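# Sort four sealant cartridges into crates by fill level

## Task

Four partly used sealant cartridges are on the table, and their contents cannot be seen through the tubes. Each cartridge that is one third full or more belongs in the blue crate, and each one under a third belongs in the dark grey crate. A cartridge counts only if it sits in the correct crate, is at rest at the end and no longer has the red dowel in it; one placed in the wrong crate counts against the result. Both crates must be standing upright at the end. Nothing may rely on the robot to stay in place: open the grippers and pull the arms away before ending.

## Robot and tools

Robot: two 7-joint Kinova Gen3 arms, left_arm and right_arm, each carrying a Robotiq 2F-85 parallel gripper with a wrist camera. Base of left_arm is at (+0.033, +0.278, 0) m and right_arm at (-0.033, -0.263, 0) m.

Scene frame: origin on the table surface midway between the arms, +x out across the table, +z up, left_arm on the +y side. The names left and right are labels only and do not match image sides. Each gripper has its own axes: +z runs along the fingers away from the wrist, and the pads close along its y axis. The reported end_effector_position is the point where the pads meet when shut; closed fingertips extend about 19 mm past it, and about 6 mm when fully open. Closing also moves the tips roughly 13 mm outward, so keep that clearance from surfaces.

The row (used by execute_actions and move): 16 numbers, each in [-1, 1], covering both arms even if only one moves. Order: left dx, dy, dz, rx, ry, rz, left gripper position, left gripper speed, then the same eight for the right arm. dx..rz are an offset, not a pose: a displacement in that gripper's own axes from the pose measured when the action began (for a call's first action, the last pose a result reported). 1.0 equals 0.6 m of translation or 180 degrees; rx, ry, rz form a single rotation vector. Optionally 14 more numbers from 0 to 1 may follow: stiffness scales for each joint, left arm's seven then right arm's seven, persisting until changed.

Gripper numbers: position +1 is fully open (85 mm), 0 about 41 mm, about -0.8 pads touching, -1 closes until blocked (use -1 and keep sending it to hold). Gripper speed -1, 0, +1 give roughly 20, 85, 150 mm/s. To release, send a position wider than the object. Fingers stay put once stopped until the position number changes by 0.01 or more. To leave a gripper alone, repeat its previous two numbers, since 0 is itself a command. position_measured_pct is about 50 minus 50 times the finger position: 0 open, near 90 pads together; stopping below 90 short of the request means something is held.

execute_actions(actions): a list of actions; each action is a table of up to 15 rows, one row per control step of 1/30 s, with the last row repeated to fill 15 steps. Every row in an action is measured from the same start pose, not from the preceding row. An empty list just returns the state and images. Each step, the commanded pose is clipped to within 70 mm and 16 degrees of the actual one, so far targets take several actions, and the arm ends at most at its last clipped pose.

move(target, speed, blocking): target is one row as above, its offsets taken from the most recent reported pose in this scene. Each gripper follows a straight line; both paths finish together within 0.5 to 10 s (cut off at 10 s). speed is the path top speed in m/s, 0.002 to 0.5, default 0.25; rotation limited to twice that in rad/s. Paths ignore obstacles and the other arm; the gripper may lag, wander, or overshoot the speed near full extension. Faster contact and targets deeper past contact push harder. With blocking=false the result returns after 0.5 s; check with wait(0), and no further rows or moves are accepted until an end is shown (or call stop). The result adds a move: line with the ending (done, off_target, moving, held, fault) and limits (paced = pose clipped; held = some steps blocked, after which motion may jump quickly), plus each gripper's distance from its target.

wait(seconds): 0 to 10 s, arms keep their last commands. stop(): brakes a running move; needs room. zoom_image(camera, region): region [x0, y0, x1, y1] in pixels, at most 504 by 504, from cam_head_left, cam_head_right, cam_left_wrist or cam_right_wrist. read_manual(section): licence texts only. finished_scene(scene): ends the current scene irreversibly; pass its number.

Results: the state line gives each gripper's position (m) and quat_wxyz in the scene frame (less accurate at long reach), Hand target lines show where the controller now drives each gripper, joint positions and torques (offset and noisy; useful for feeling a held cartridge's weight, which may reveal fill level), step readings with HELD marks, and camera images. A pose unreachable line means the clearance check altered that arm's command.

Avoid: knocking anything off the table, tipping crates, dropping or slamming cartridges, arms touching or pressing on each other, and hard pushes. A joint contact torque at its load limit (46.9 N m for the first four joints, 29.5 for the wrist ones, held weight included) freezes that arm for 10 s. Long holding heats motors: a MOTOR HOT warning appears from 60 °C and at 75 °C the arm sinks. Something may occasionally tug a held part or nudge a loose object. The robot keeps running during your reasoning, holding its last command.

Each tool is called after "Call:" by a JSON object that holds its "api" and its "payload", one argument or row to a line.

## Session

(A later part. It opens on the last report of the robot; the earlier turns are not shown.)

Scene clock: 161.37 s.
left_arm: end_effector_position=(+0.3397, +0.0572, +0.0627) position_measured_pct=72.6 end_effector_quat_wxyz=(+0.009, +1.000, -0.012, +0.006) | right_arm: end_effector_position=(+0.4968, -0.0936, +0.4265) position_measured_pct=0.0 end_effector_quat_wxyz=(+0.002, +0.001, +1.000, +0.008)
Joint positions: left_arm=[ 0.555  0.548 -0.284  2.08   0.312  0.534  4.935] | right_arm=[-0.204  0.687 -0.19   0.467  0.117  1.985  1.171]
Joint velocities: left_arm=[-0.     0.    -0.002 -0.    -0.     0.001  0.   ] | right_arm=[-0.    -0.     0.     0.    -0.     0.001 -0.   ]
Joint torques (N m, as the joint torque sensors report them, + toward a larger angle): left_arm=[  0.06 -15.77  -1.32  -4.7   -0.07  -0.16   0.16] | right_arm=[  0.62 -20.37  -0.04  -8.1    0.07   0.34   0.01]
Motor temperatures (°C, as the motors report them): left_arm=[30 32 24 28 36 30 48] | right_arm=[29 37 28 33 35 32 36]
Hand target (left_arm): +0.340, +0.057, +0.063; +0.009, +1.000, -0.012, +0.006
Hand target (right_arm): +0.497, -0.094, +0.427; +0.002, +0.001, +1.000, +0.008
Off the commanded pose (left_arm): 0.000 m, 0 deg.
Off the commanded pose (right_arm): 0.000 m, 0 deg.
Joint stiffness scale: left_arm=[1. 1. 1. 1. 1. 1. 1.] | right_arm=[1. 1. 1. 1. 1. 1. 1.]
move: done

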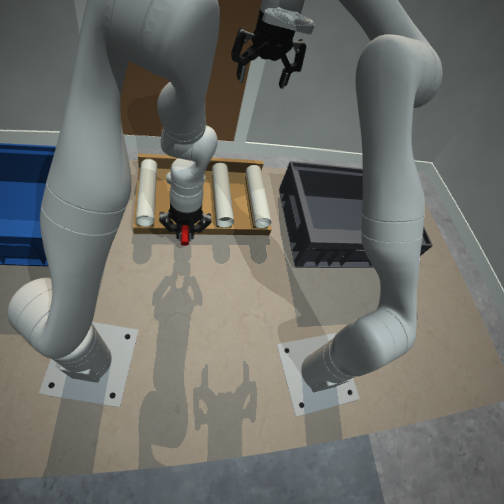

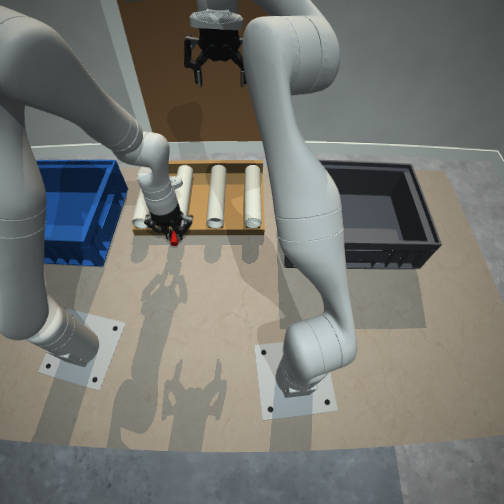

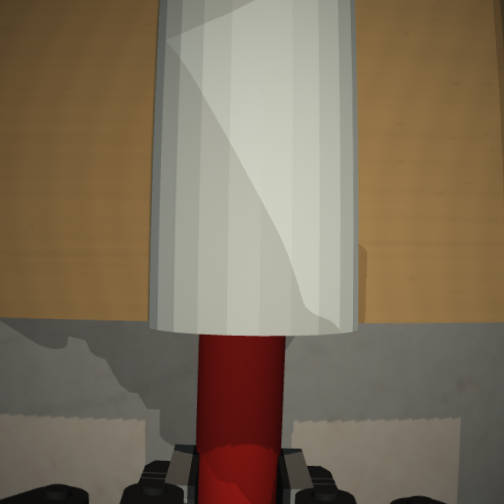

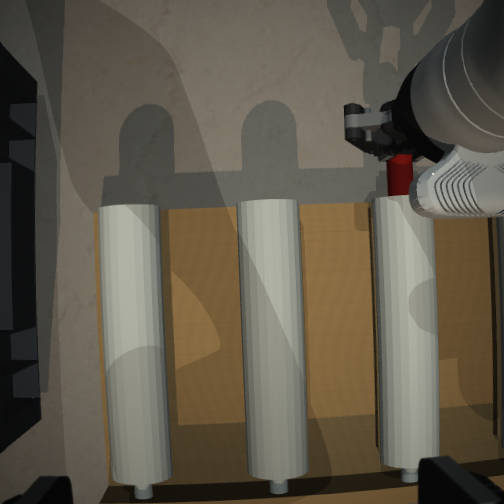

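Call:
{"api": "move", "payload": {
  "target": [-0.292, -0.0105, 0.002, 0, 0, 0.008, -1, 0, 0, 0, 0, 0, 0, 0, 1, 0],
  "speed": 0.1
}}

Call:
{"api": "move", "payload": {
  "target": [0, 0.183, 0, 0, 0, 0, -1, 0, 0, 0, 0, 0, 0, 0, 1, 0],
  "speed": 0.12
}}

Scene clock: 172.60 s.
left_arm: end_effector_position=(+0.1659, +0.0699, +0.0586) position_measured_pct=72.6 end_effector_quat_wxyz=(+0.006, +1.000, -0.027, +0.004) | right_arm: end_effector_position=(+0.4968, -0.0936, +0.4265) position_measured_pct=0.0 end_effector_quat_wxyz=(+0.002, +0.001, +1.000, +0.008)
Joint positions: left_arm=[ 0.888  0.397 -0.241  2.487  0.36   0.269  5.18 ] | right_arm=[-0.204  0.687 -0.19   0.467  0.117  1.985  1.171]
Joint velocities: left_arm=[ 0.011 -0.003 -0.001 -0.    -0.     0.001 -0.   ] | right_arm=[-0.001  0.001  0.     0.001 -0.    -0.001 -0.001]
Joint torques (N m, as the joint torque sensors report them, + toward a larger angle): left_arm=[ -0.1  -10.49  -0.98  -2.66  -0.23  -0.05   0.11] | right_arm=[  0.37 -20.15   0.26  -7.59  -0.06   0.54   0.05]
Motor temperatures (°C, as the motors report them): left_arm=[30 32 24 28 36 30 48] | right_arm=[29 37 28 33 35 32 36]
Hand target (left_arm): +0.165, +0.068, +0.059; +0.009, +1.000, -0.025, +0.006
Hand target (right_arm): +0.497, -0.094, +0.427; +0.002, +0.001, +1.000, +0.008
Off the commanded pose (left_arm): 0.003 m, 0 deg.
Off the commanded pose (right_arm): 0.000 m, 0 deg.
Joint stiffness scale: left_arm=[1. 1. 1. 1. 1. 1. 1.] | right_arm=[1. 1. 1. 1. 1. 1. 1.]
move: done

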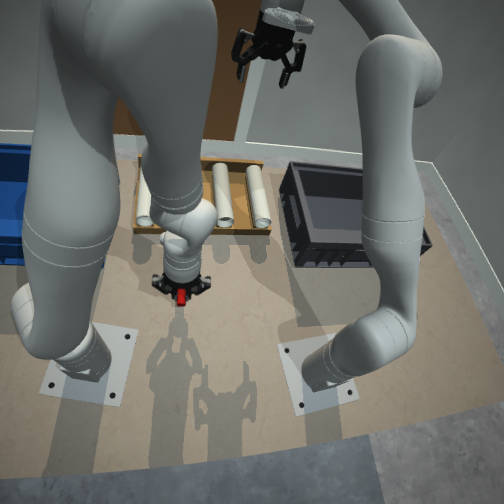

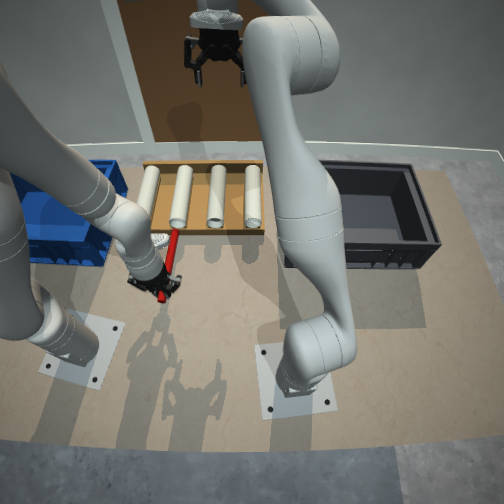

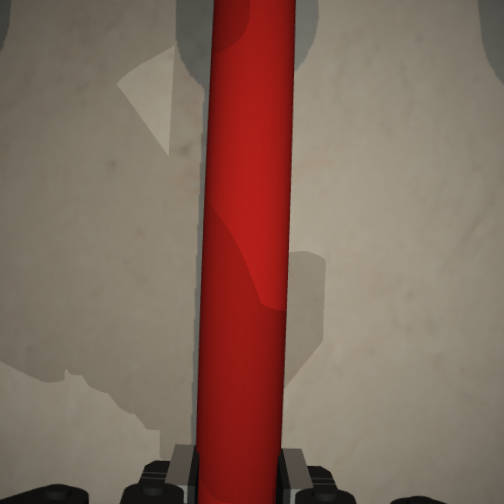

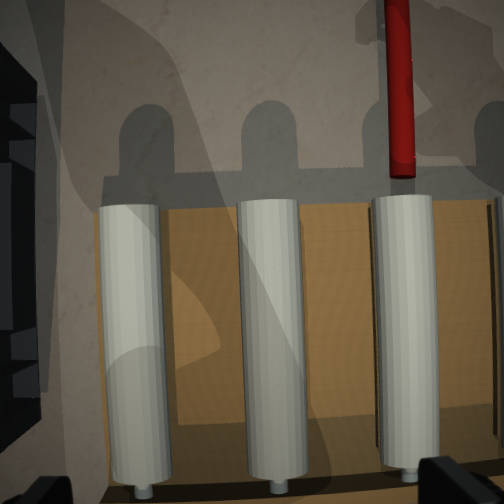

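Scene clock: 173.93 s.
left_arm: end_effector_position=(+0.1588, -0.0410, +0.0608) position_measured_pct=72.6 end_effector_quat_wxyz=(+0.010, +1.000, -0.027, +0.004) | right_arm: end_effector_position=(+0.4968, -0.0936, +0.4265) position_measured_pct=0.0 end_effector_quat_wxyz=(+0.002, +0.001, +1.000, +0.008)
Joint positions: left_arm=[ 1.134  0.506 -0.288  2.195  0.324  0.458  5.454] | right_arm=[-0.204  0.687 -0.19   0.467  0.117  1.985  1.171]
Joint velocities: left_arm=[ 0.013  0.007 -0.01  -0.002  0.     0.003 -0.   ] | right_arm=[-0.    -0.001  0.     0.    -0.001  0.001 -0.001]
Joint torques (N m, as the joint torque sensors report them, + toward a larger angle): left_arm=[ -0.05 -14.69  -1.31  -3.96  -0.13   0.03   0.01] | right_arm=[ -0.27 -20.01   0.5   -8.7    0.32  -0.2    0.57]
Motor temperatures (°C, as the motors report them): left_arm=[30 32 24 28 36 30 48] | right_arm=[29 37 28 33 35 32 36]
Hand target (left_arm): +0.160, -0.040, +0.060; +0.006, +1.000, -0.028, +0.004
Hand target (right_arm): +0.497, -0.094, +0.427; +0.002, +0.001, +1.000, +0.008
Off the commanded pose (left_arm): 0.002 m, 0 deg.
Off the commanded pose (right_arm): 0.000 m, 0 deg.
Joint stiffness scale: left_arm=[1. 1. 1. 1. 1. 1. 1.] | right_arm=[1. 1. 1. 1. 1. 1. 1.]
move: done

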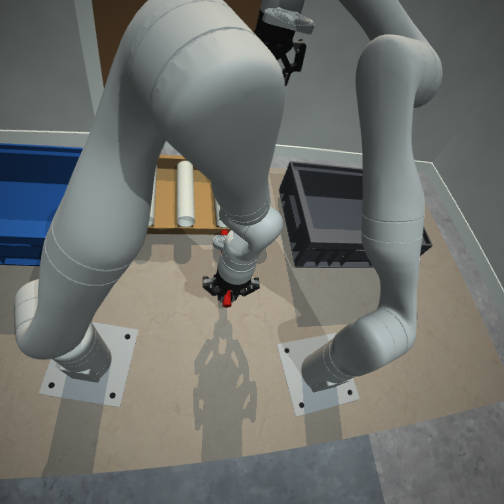

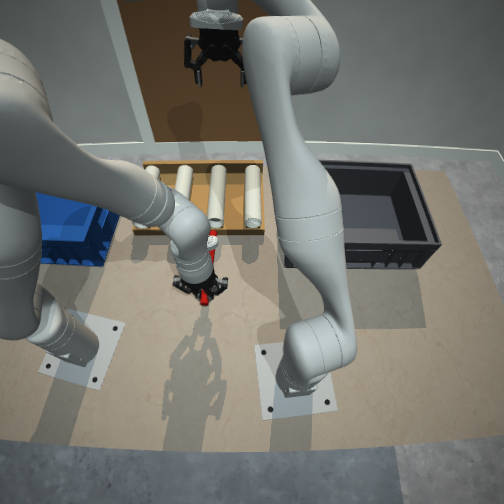

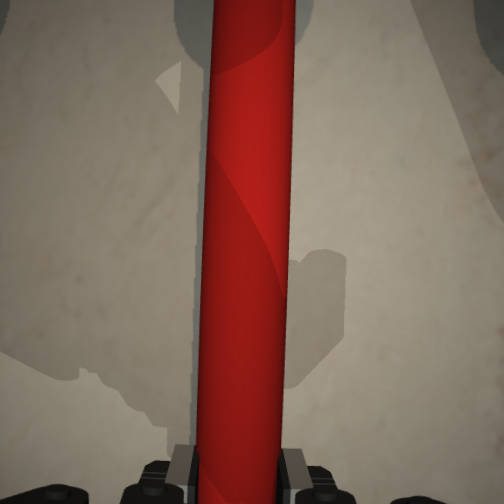

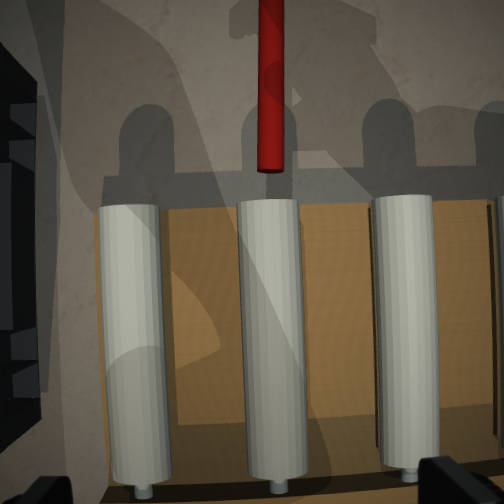

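Call:
{"api": "move", "payload": {
  "target": [0.08, 0.006, 0, 0, 0, -0.006, -1, 0, 0, 0, 0, 0, 0, 0, 1, 0],
  "speed": 0.035
}}

Call:
{"api": "move", "payload": {
  "target": [0, 0, 0, 0, 0, 0, -1, 0, 0, 0, 0, 0, 0, 0, 1, 0],
  "speed": 0.035
}}

Scene clock: 185.17 s.
left_arm: end_effector_position=(+0.2047, -0.0492, +0.0621) position_measured_pct=72.6 end_effector_quat_wxyz=(+0.013, +1.000, -0.015, +0.004) | right_arm: end_effector_position=(+0.4968, -0.0936, +0.4265) position_measured_pct=0.0 end_effector_quat_wxyz=(+0.002, +0.001, +1.000, +0.008)
Joint positions: left_arm=[ 1.024  0.535 -0.288  2.115  0.324  0.505  5.38 ] | right_arm=[-0.204  0.687 -0.19   0.467  0.117  1.985  1.171]
Joint velocities: left_arm=[-0.008  0.001  0.002 -0.001 -0.     0.    -0.001] | right_arm=[ 0.001 -0.     0.    -0.     0.001 -0.001 -0.002]
Joint torques (N m, as the joint torque sensors report them, + toward a larger angle): left_arm=[  0.02 -14.98  -1.71  -4.62  -0.3    0.11   0.26] | right_arm=[  0.58 -20.38  -0.17  -8.06   0.22   0.22   0.22]
Motor temperatures (°C, as the motors report them): left_arm=[30 32 24 28 36 30 48] | right_arm=[29 37 28 33 35 32 36]
Hand target (left_arm): +0.206, -0.047, +0.061; +0.010, +1.000, -0.018, +0.004
Hand target (right_arm): +0.497, -0.094, +0.427; +0.002, +0.001, +1.000, +0.008
Off the commanded pose (left_arm): 0.003 m, 1 deg.
Off the commanded pose (right_arm): 0.000 m, 0 deg.
Joint stiffness scale: left_arm=[1. 1. 1. 1. 1. 1. 1.] | right_arm=[1. 1. 1. 1. 1. 1. 1.]
move: done

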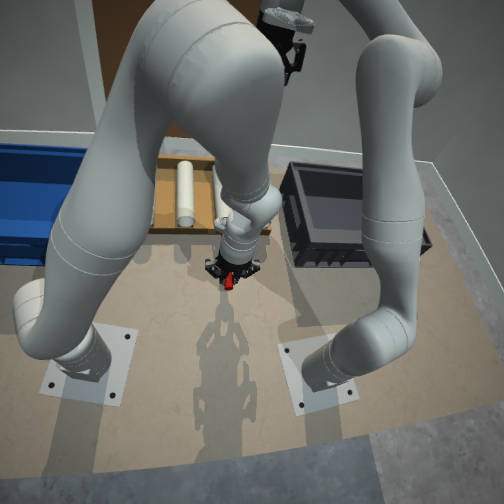

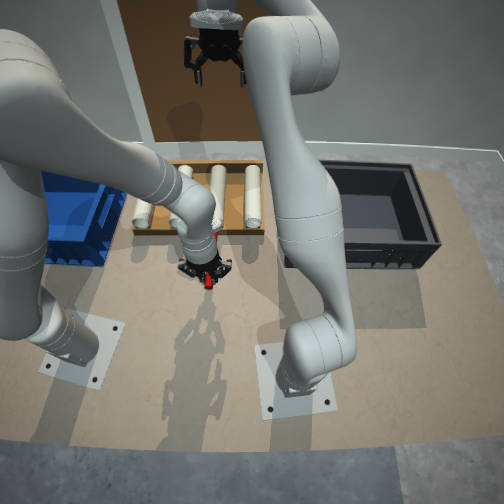

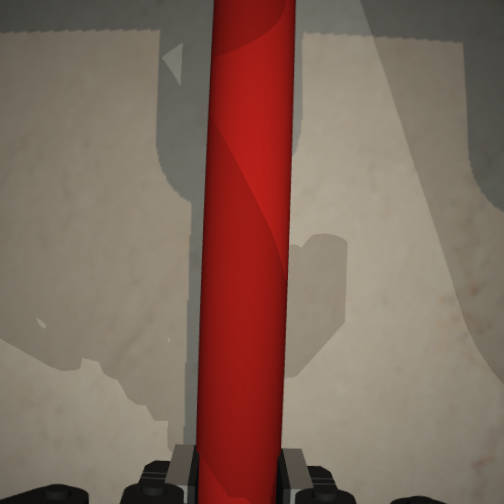

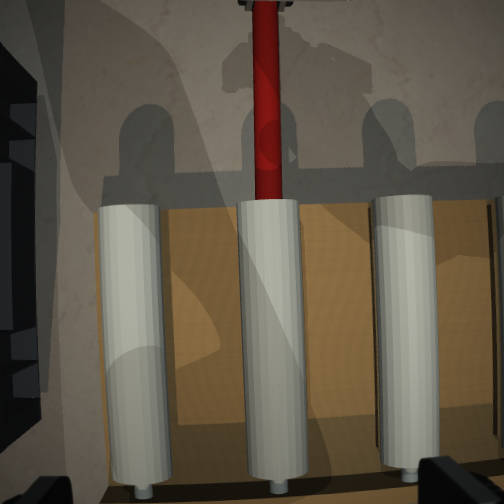

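Scene clock: 185.67 s.
left_arm: end_effector_position=(+0.2047, -0.0492, +0.0621) position_measured_pct=72.6 end_effector_quat_wxyz=(+0.013, +1.000, -0.015, +0.004) | right_arm: end_effector_position=(+0.4968, -0.0936, +0.4265) position_measured_pct=0.0 end_effector_quat_wxyz=(+0.002, +0.001, +1.000, +0.008)
Joint positions: left_arm=[ 1.024  0.535 -0.288  2.115  0.324  0.505  5.38 ] | right_arm=[-0.204  0.687 -0.19   0.467  0.117  1.985  1.171]
Joint velocities: left_arm=[-0.001  0.002 -0.001 -0.     0.     0.001 -0.   ] | right_arm=[ 0.001  0.001  0.     0.002 -0.001  0.001  0.001]
Joint torques (N m, as the joint torque sensors report them, + toward a larger angle): left_arm=[ -0.22 -15.52  -1.62  -4.58  -0.23  -0.02   0.01] | right_arm=[  0.86 -20.25   0.15  -8.3    0.19   0.46  -0.09]
Motor temperatures (°C, as the motors report them): left_arm=[30 32 24 28 36 30 48] | right_arm=[29 37 28 33 35 32 36]
Hand target (left_arm): +0.205, -0.049, +0.062; +0.013, +1.000, -0.015, +0.004
Hand target (right_arm): +0.497, -0.094, +0.427; +0.002, +0.001, +1.000, +0.008
Off the commanded pose (left_arm): 0.000 m, 0 deg.
Off the commanded pose (right_arm): 0.000 m, 0 deg.
Joint stiffness scale: left_arm=[1. 1. 1. 1. 1. 1. 1.] | right_arm=[1. 1. 1. 1. 1. 1. 1.]
move: done

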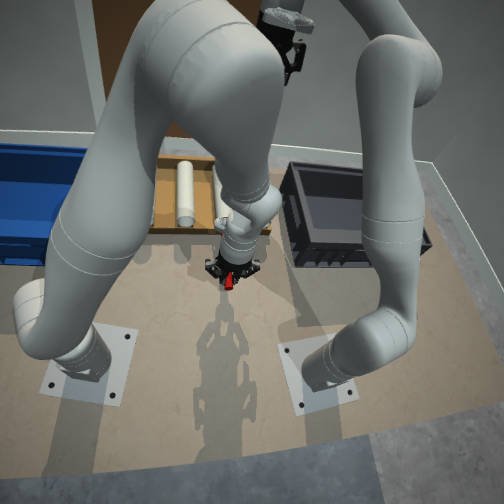

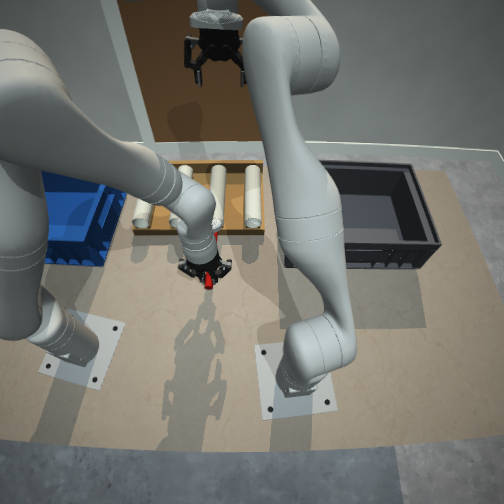

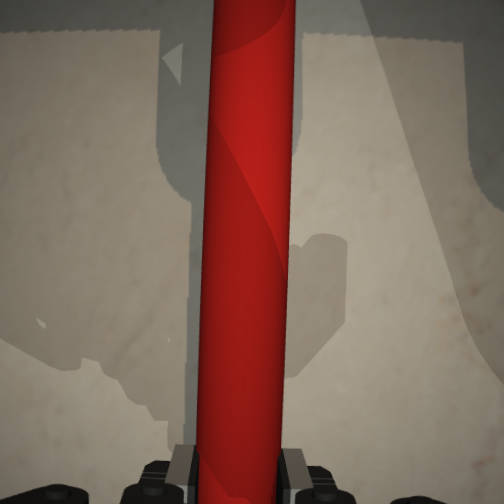

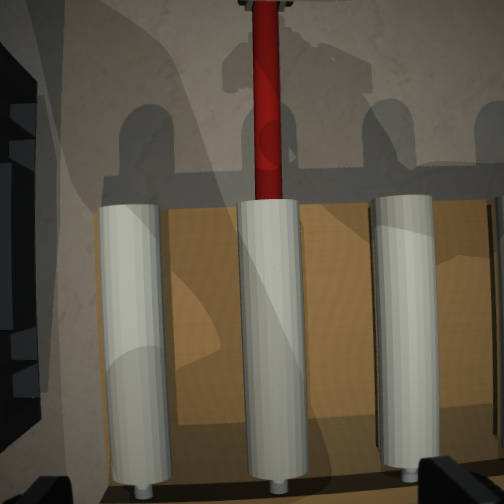

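Call:
{"api": "move", "payload": {
  "target": [0.0667, -0.004, 0.002, 0, 0, 0.002, -1, 0, 0, 0, 0, 0, 0, 0, 1, 0],
  "speed": 0.035
}}

Call:
{"api": "move", "payload": {
  "target": [0, 0, 0, 0, 0, 0, -1, 0, 0, 0, 0, 0, 0, 0, 1, 0],
  "speed": 0.035
}}

Scene clock: 193.80 s.
left_arm: end_effector_position=(+0.2373, -0.0478, +0.0613) position_measured_pct=72.6 end_effector_quat_wxyz=(+0.012, +1.000, -0.021, -0.000) | right_arm: end_effector_position=(+0.4968, -0.0936, +0.4265) position_measured_pct=0.0 end_effector_quat_wxyz=(+0.002, +0.001, +1.000, +0.008)
Joint positions: left_arm=[ 0.938  0.561 -0.284  2.06   0.324  0.545  5.293] | right_arm=[-0.204  0.687 -0.19   0.467  0.117  1.985  1.171]
Joint velocities: left_arm=[-0.004  0.003 -0.001 -0.002 -0.    -0.    -0.002] | right_arm=[ 0.001 -0.    -0.     0.002 -0.001 -0.    -0.   ]
Joint torques (N m, as the joint torque sensors report them, + toward a larger angle): left_arm=[ -4.81 -15.82  -6.65  -7.11  -0.95  -2.54   0.55] | right_arm=[  0.32 -20.97  -0.12  -7.89   0.38   0.42  -0.04]
Motor temperatures (°C, as the motors report them): left_arm=[30 32 24 28 36 30 48] | right_arm=[29 37 28 33 35 32 36]
Hand target (left_arm): +0.245, -0.048, +0.061; +0.013, +1.000, -0.018, +0.004
Hand target (right_arm): +0.497, -0.094, +0.427; +0.002, +0.001, +1.000, +0.008
Off the commanded pose (left_arm): 0.008 m, 1 deg.
Off the commanded pose (right_arm): 0.000 m, 0 deg.
Joint stiffness scale: left_arm=[1. 1. 1. 1. 1. 1. 1.] | right_arm=[1. 1. 1. 1. 1. 1. 1.]
move: off_target (left_arm)

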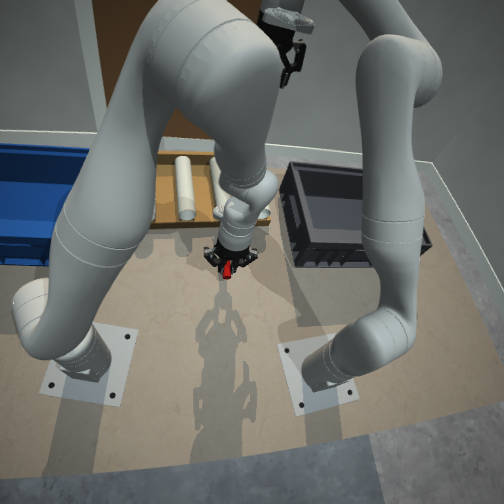

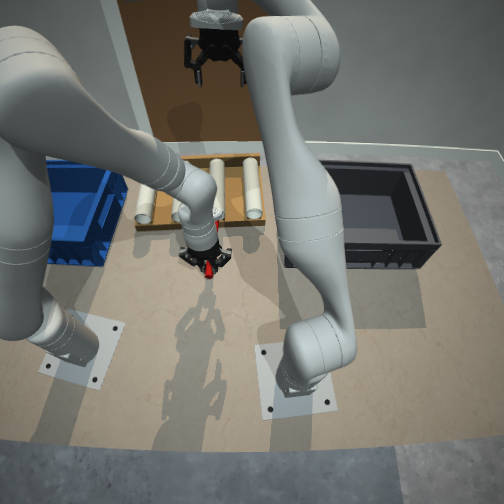

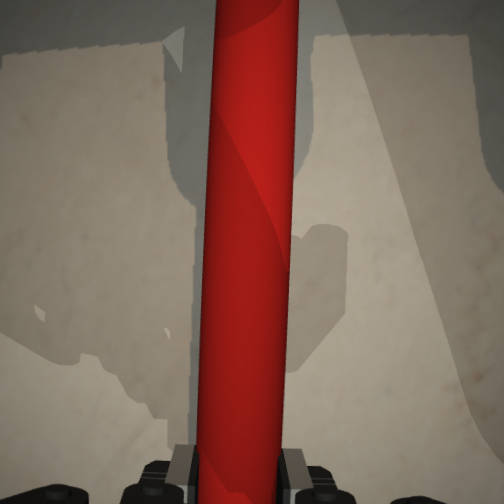

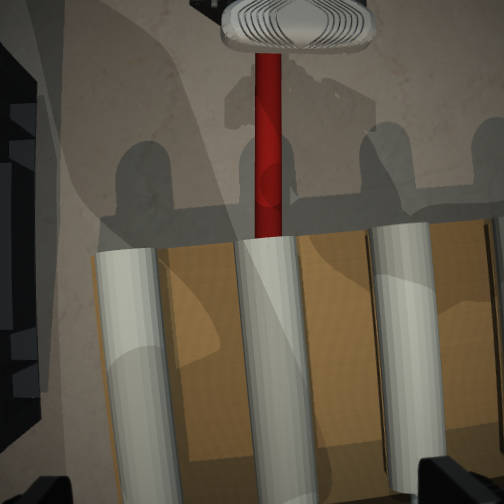

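Scene clock: 194.30 s.
left_arm: end_effector_position=(+0.2367, -0.0477, +0.0613) position_measured_pct=72.6 end_effector_quat_wxyz=(+0.012, +1.000, -0.021, -0.001) | right_arm: end_effector_position=(+0.4968, -0.0936, +0.4265) position_measured_pct=0.0 end_effector_quat_wxyz=(+0.002, +0.001, +1.000, +0.008)
Joint positions: left_arm=[ 0.938  0.561 -0.284  2.06   0.324  0.546  5.293] | right_arm=[-0.204  0.687 -0.19   0.467  0.117  1.985  1.171]
Joint velocities: left_arm=[-0.     0.002 -0.     0.     0.    -0.    -0.   ] | right_arm=[ 0.    -0.001  0.    -0.001  0.001  0.001  0.001]
Joint torques (N m, as the joint torque sensors report them, + toward a larger angle): left_arm=[ -2.73 -15.99  -4.21  -6.59  -0.67  -1.38   0.22] | right_arm=[  0.04 -19.86  -0.1   -8.41   0.04  -0.03   0.4 ]
Motor temperatures (°C, as the motors report them): left_arm=[30 32 24 28 36 30 48] | right_arm=[29 37 28 33 35 32 36]
Hand target (left_arm): +0.237, -0.048, +0.061; +0.012, +1.000, -0.021, -0.000
Hand target (right_arm): +0.497, -0.094, +0.427; +0.002, +0.001, +1.000, +0.008
Off the commanded pose (left_arm): 0.001 m, 0 deg.
Off the commanded pose (right_arm): 0.000 m, 0 deg.
Joint stiffness scale: left_arm=[1. 1. 1. 1. 1. 1. 1.] | right_arm=[1. 1. 1. 1. 1. 1. 1.]
move: done

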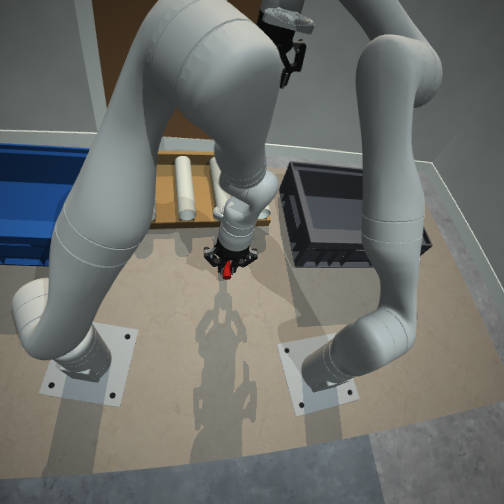

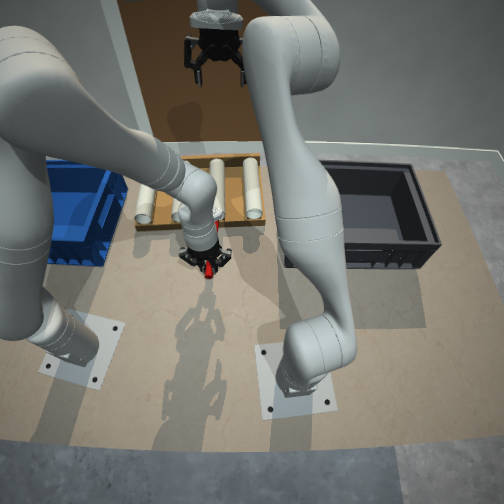

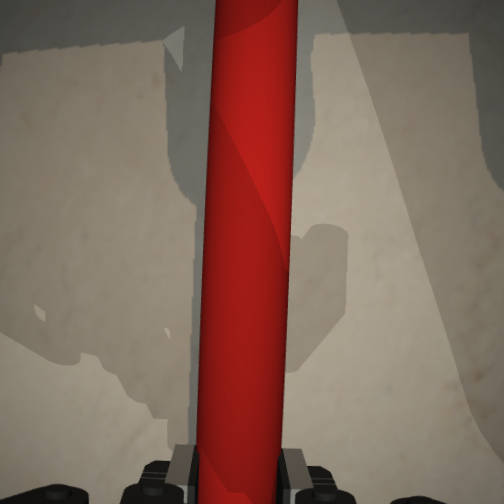

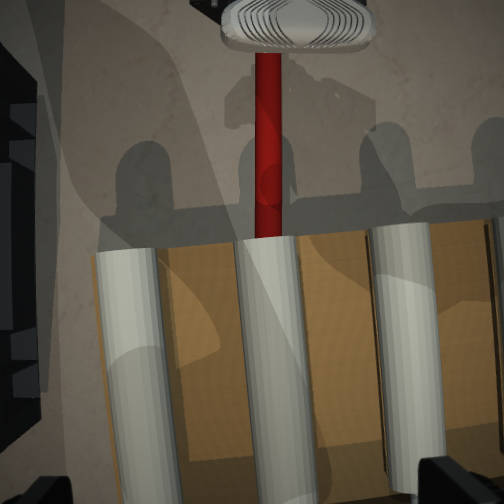

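Call:
{"api": "move", "payload": {
  "target": [-0.117, 0, 0, 0, 0, 0, -1, 0, 0, 0, 0, 0, 0, 0, 1, 0],
  "speed": 0.1
}}

Call:
{"api": "move", "payload": {
  "target": [0, 0.22, 0, 0, 0, -0.028, -1, 0, 0, 0, 0, 0, 0, 0, 1, 0],
  "speed": 0.12
}}

Call:
{"api": "move", "payload": {
  "target": [0, 0, 0, -0.167, 0, 0, -1, 0, 0, 0, 0, 0, 0, 0, 1, 0],
  "speed": 0.15
}}

Scene clock: 229.13 s.
left_arm: end_effector_position=(+0.1688, -0.0427, +0.0606) position_measured_pct=72.6 end_effector_quat_wxyz=(+0.008, +1.000, -0.024, -0.001) | right_arm: end_effector_position=(+0.4968, -0.0936, +0.4265) position_measured_pct=0.0 end_effector_quat_wxyz=(+0.002, +0.001, +1.000, +0.008)
Joint positions: left_arm=[ 1.099  0.515 -0.282  2.171  0.324  0.48   5.433] | right_arm=[-0.204  0.687 -0.19   0.467  0.117  1.985  1.171]
Joint velocities: left_arm=[ 0.008 -0.002  0.001  0.     0.     0.001 -0.   ] | right_arm=[ 0.001  0.    -0.     0.    -0.     0.     0.002]
Joint torques (N m, as the joint torque sensors report them, + toward a larger angle): left_arm=[ -0.15 -14.65  -1.11  -4.47  -0.31  -0.12   0.05] | right_arm=[  0.07 -20.51   0.07  -8.19  -0.07   0.42   0.4 ]
Motor temperatures (°C, as the motors report them): left_arm=[30 32 24 28 36 30 48] | right_arm=[29 37 28 33 35 32 36]
Hand target (left_arm): +0.167, -0.044, +0.061; +0.011, +1.000, -0.021, -0.001
Hand target (right_arm): +0.497, -0.094, +0.427; +0.002, +0.001, +1.000, +0.008
Off the commanded pose (left_arm): 0.003 m, 1 deg.
Off the commanded pose (right_arm): 0.000 m, 0 deg.
Joint stiffness scale: left_arm=[1. 1. 1. 1. 1. 1. 1.] | right_arm=[1. 1. 1. 1. 1. 1. 1.]
move: done

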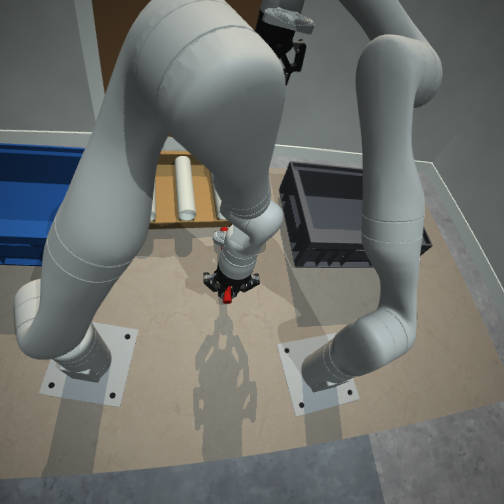

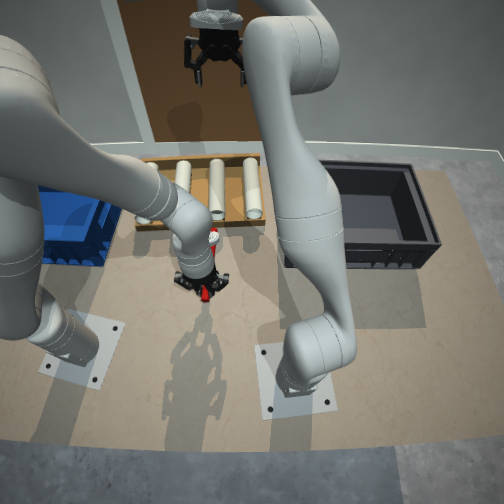

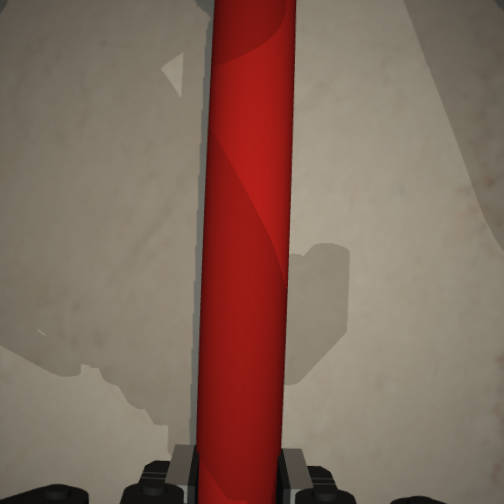

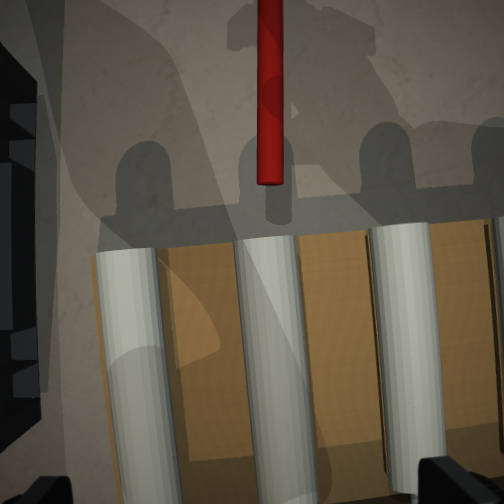

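Scene clock: 230.67 s.
left_arm: end_effector_position=(+0.1605, -0.1761, +0.0639) position_measured_pct=72.6 end_effector_quat_wxyz=(+0.012, +1.000, +0.019, -0.004) | right_arm: end_effector_position=(+0.4968, -0.0936, +0.4265) position_measured_pct=0.0 end_effector_quat_wxyz=(+0.002, +0.001, +1.000, +0.008)
Joint positions: left_arm=[ 1.235  0.686 -0.308  1.763  0.32   0.72   5.709] | right_arm=[-0.204  0.687 -0.19   0.467  0.117  1.985  1.171]
Joint velocities: left_arm=[ 0.008  0.008 -0.006 -0.003 -0.     0.003 -0.   ] | right_arm=[ 0.     0.    -0.     0.    -0.    -0.001  0.   ]
Joint torques (N m, as the joint torque sensors report them, + toward a larger angle): left_arm=[  0.   -19.55  -2.27  -6.43  -0.23  -0.11   0.39] | right_arm=[  0.45 -20.77  -0.28  -8.6   -0.16   0.05   0.18]
Motor temperatures (°C, as the motors report them): left_arm=[30 32 24 28 36 30 48] | right_arm=[29 37 28 33 35 32 36]
Hand target (left_arm): +0.162, -0.175, +0.063; +0.008, +1.000, +0.020, -0.001
Hand target (right_arm): +0.497, -0.094, +0.427; +0.002, +0.001, +1.000, +0.008
Off the commanded pose (left_arm): 0.003 m, 1 deg.
Off the commanded pose (right_arm): 0.000 m, 0 deg.
Joint stiffness scale: left_arm=[1. 1. 1. 1. 1. 1. 1.] | right_arm=[1. 1. 1. 1. 1. 1. 1.]
move: done

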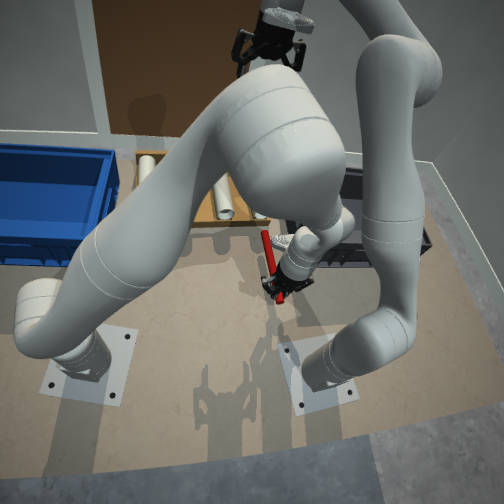

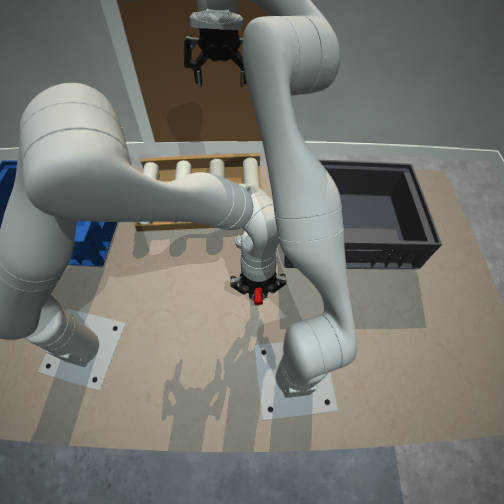

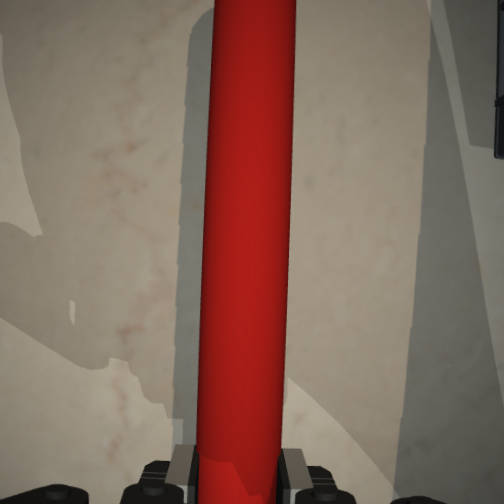

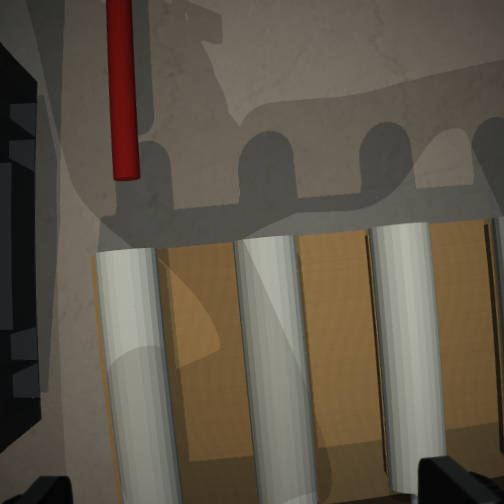

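Scene clock: 233.07 s.
left_arm: end_effector_position=(+0.1622, -0.1758, +0.0639) position_measured_pct=72.6 end_effector_quat_wxyz=(+0.269, +0.963, +0.021, +0.003) | right_arm: end_effector_position=(+0.4968, -0.0936, +0.4265) position_measured_pct=0.0 end_effector_quat_wxyz=(+0.002, +0.001, +1.000, +0.008)
Joint positions: left_arm=[ 0.452  0.689  0.609  2.304  0.465 -0.292  5.328] | right_arm=[-0.204  0.687 -0.19   0.467  0.117  1.985  1.171]
Joint velocities: left_arm=[-0.009  0.004  0.004  0.    -0.    -0.001 -0.   ] | right_arm=[ 0.001  0.    -0.001 -0.    -0.001  0.    -0.   ]
Joint torques (N m, as the joint torque sensors report them, + toward a larger angle): left_arm=[ -0.39 -14.72   3.15  -3.51  -0.46  -0.99   0.03] | right_arm=[  0.63 -20.25   0.07  -8.74   0.04   0.18   0.24]
Motor temperatures (°C, as the motors report them): left_arm=[30 32 24 28 36 30 48] | right_arm=[29 37 28 33 35 32 36]
Hand target (left_arm): +0.161, -0.175, +0.063; +0.270, +0.963, +0.019, +0.002
Hand target (right_arm): +0.497, -0.094, +0.427; +0.002, +0.001, +1.000, +0.008
Off the commanded pose (left_arm): 0.002 m, 0 deg.
Off the commanded pose (right_arm): 0.000 m, 0 deg.
Joint stiffness scale: left_arm=[1. 1. 1. 1. 1. 1. 1.] | right_arm=[1. 1. 1. 1. 1. 1. 1.]
move: done

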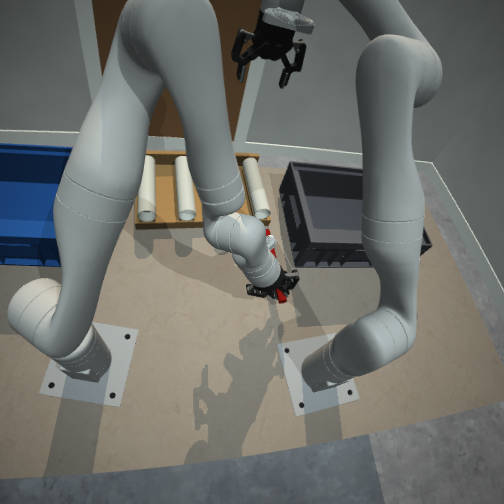

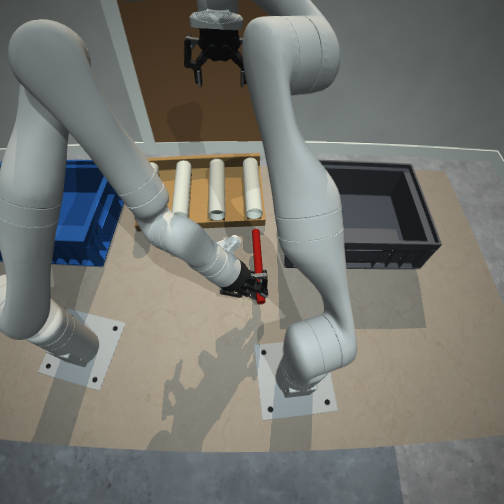

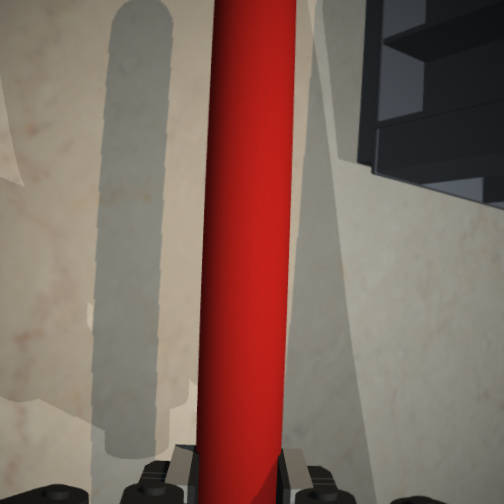

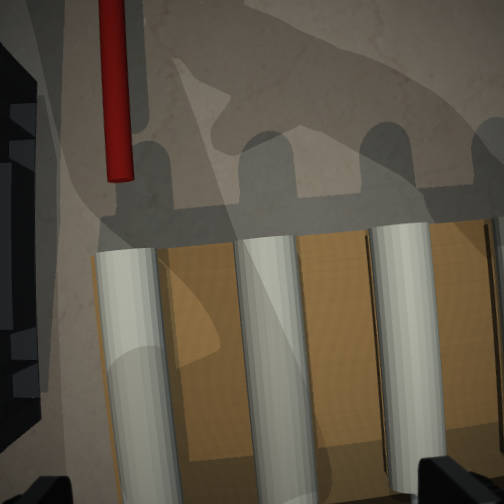

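Call:
{"api": "move", "payload": {
  "target": [0.075, -0.0035, 0.0057, 0, 0, 0, -1, 0, 0, 0, 0, 0, 0, 0, 1, 0],
  "speed": 0.08
}}

Scene clock: 245.00 s.
left_arm: end_effector_position=(+0.2053, -0.1748, +0.0613) position_measured_pct=72.6 end_effector_quat_wxyz=(+0.271, +0.962, +0.024, +0.003) | right_arm: end_effector_position=(+0.4968, -0.0936, +0.4265) position_measured_pct=0.0 end_effector_quat_wxyz=(+0.002, +0.001, +1.000, +0.008)
Joint positions: left_arm=[ 0.342  0.713  0.606  2.25   0.4   -0.219  5.286] | right_arm=[-0.204  0.687 -0.19   0.467  0.117  1.985  1.171]
Joint velocities: left_arm=[-0.006  0.004 -0.001 -0.     0.    -0.    -0.006] | right_arm=[-0.    -0.     0.     0.001 -0.001  0.001  0.001]
Joint torques (N m, as the joint torque sensors report them, + toward a larger angle): left_arm=[  0.4  -15.48   3.44  -3.65  -0.59  -0.97   0.06] | right_arm=[  0.41 -20.56  -0.04  -8.09   0.22   0.48   0.43]
Motor temperatures (°C, as the motors report them): left_arm=[30 32 25 28 36 30 48] | right_arm=[29 37 28 33 35 32 36]
Hand target (left_arm): +0.207, -0.174, +0.060; +0.269, +0.963, +0.021, +0.003
Hand target (right_arm): +0.497, -0.094, +0.427; +0.002, +0.001, +1.000, +0.008
Off the commanded pose (left_arm): 0.003 m, 0 deg.
Off the commanded pose (right_arm): 0.000 m, 0 deg.
Joint stiffness scale: left_arm=[1. 1. 1. 1. 1. 1. 1.] | right_arm=[1. 1. 1. 1. 1. 1. 1.]
move: done

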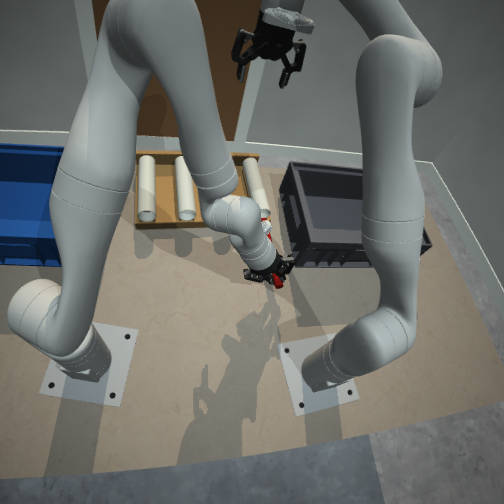

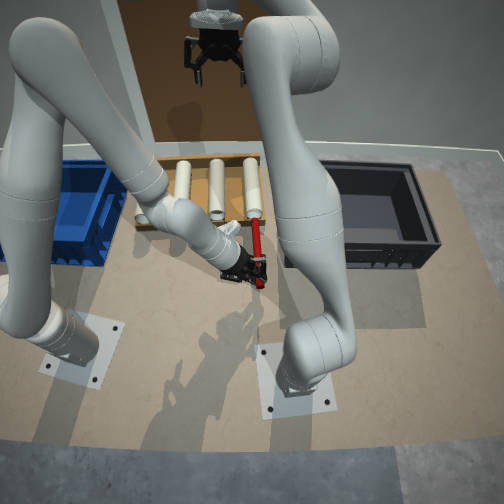

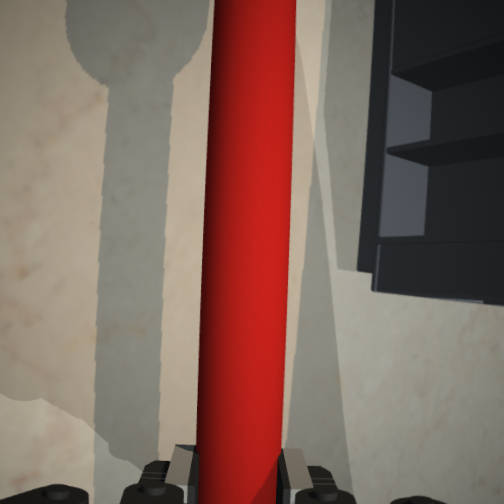

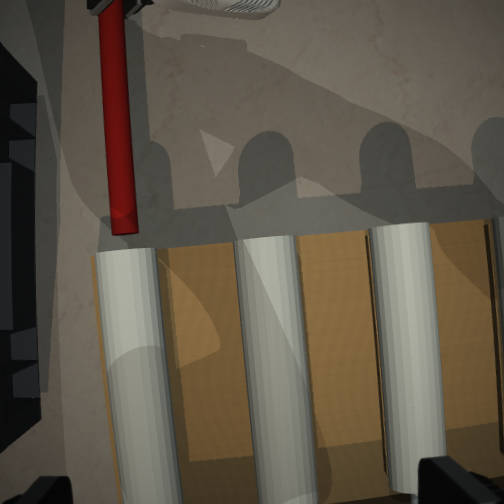

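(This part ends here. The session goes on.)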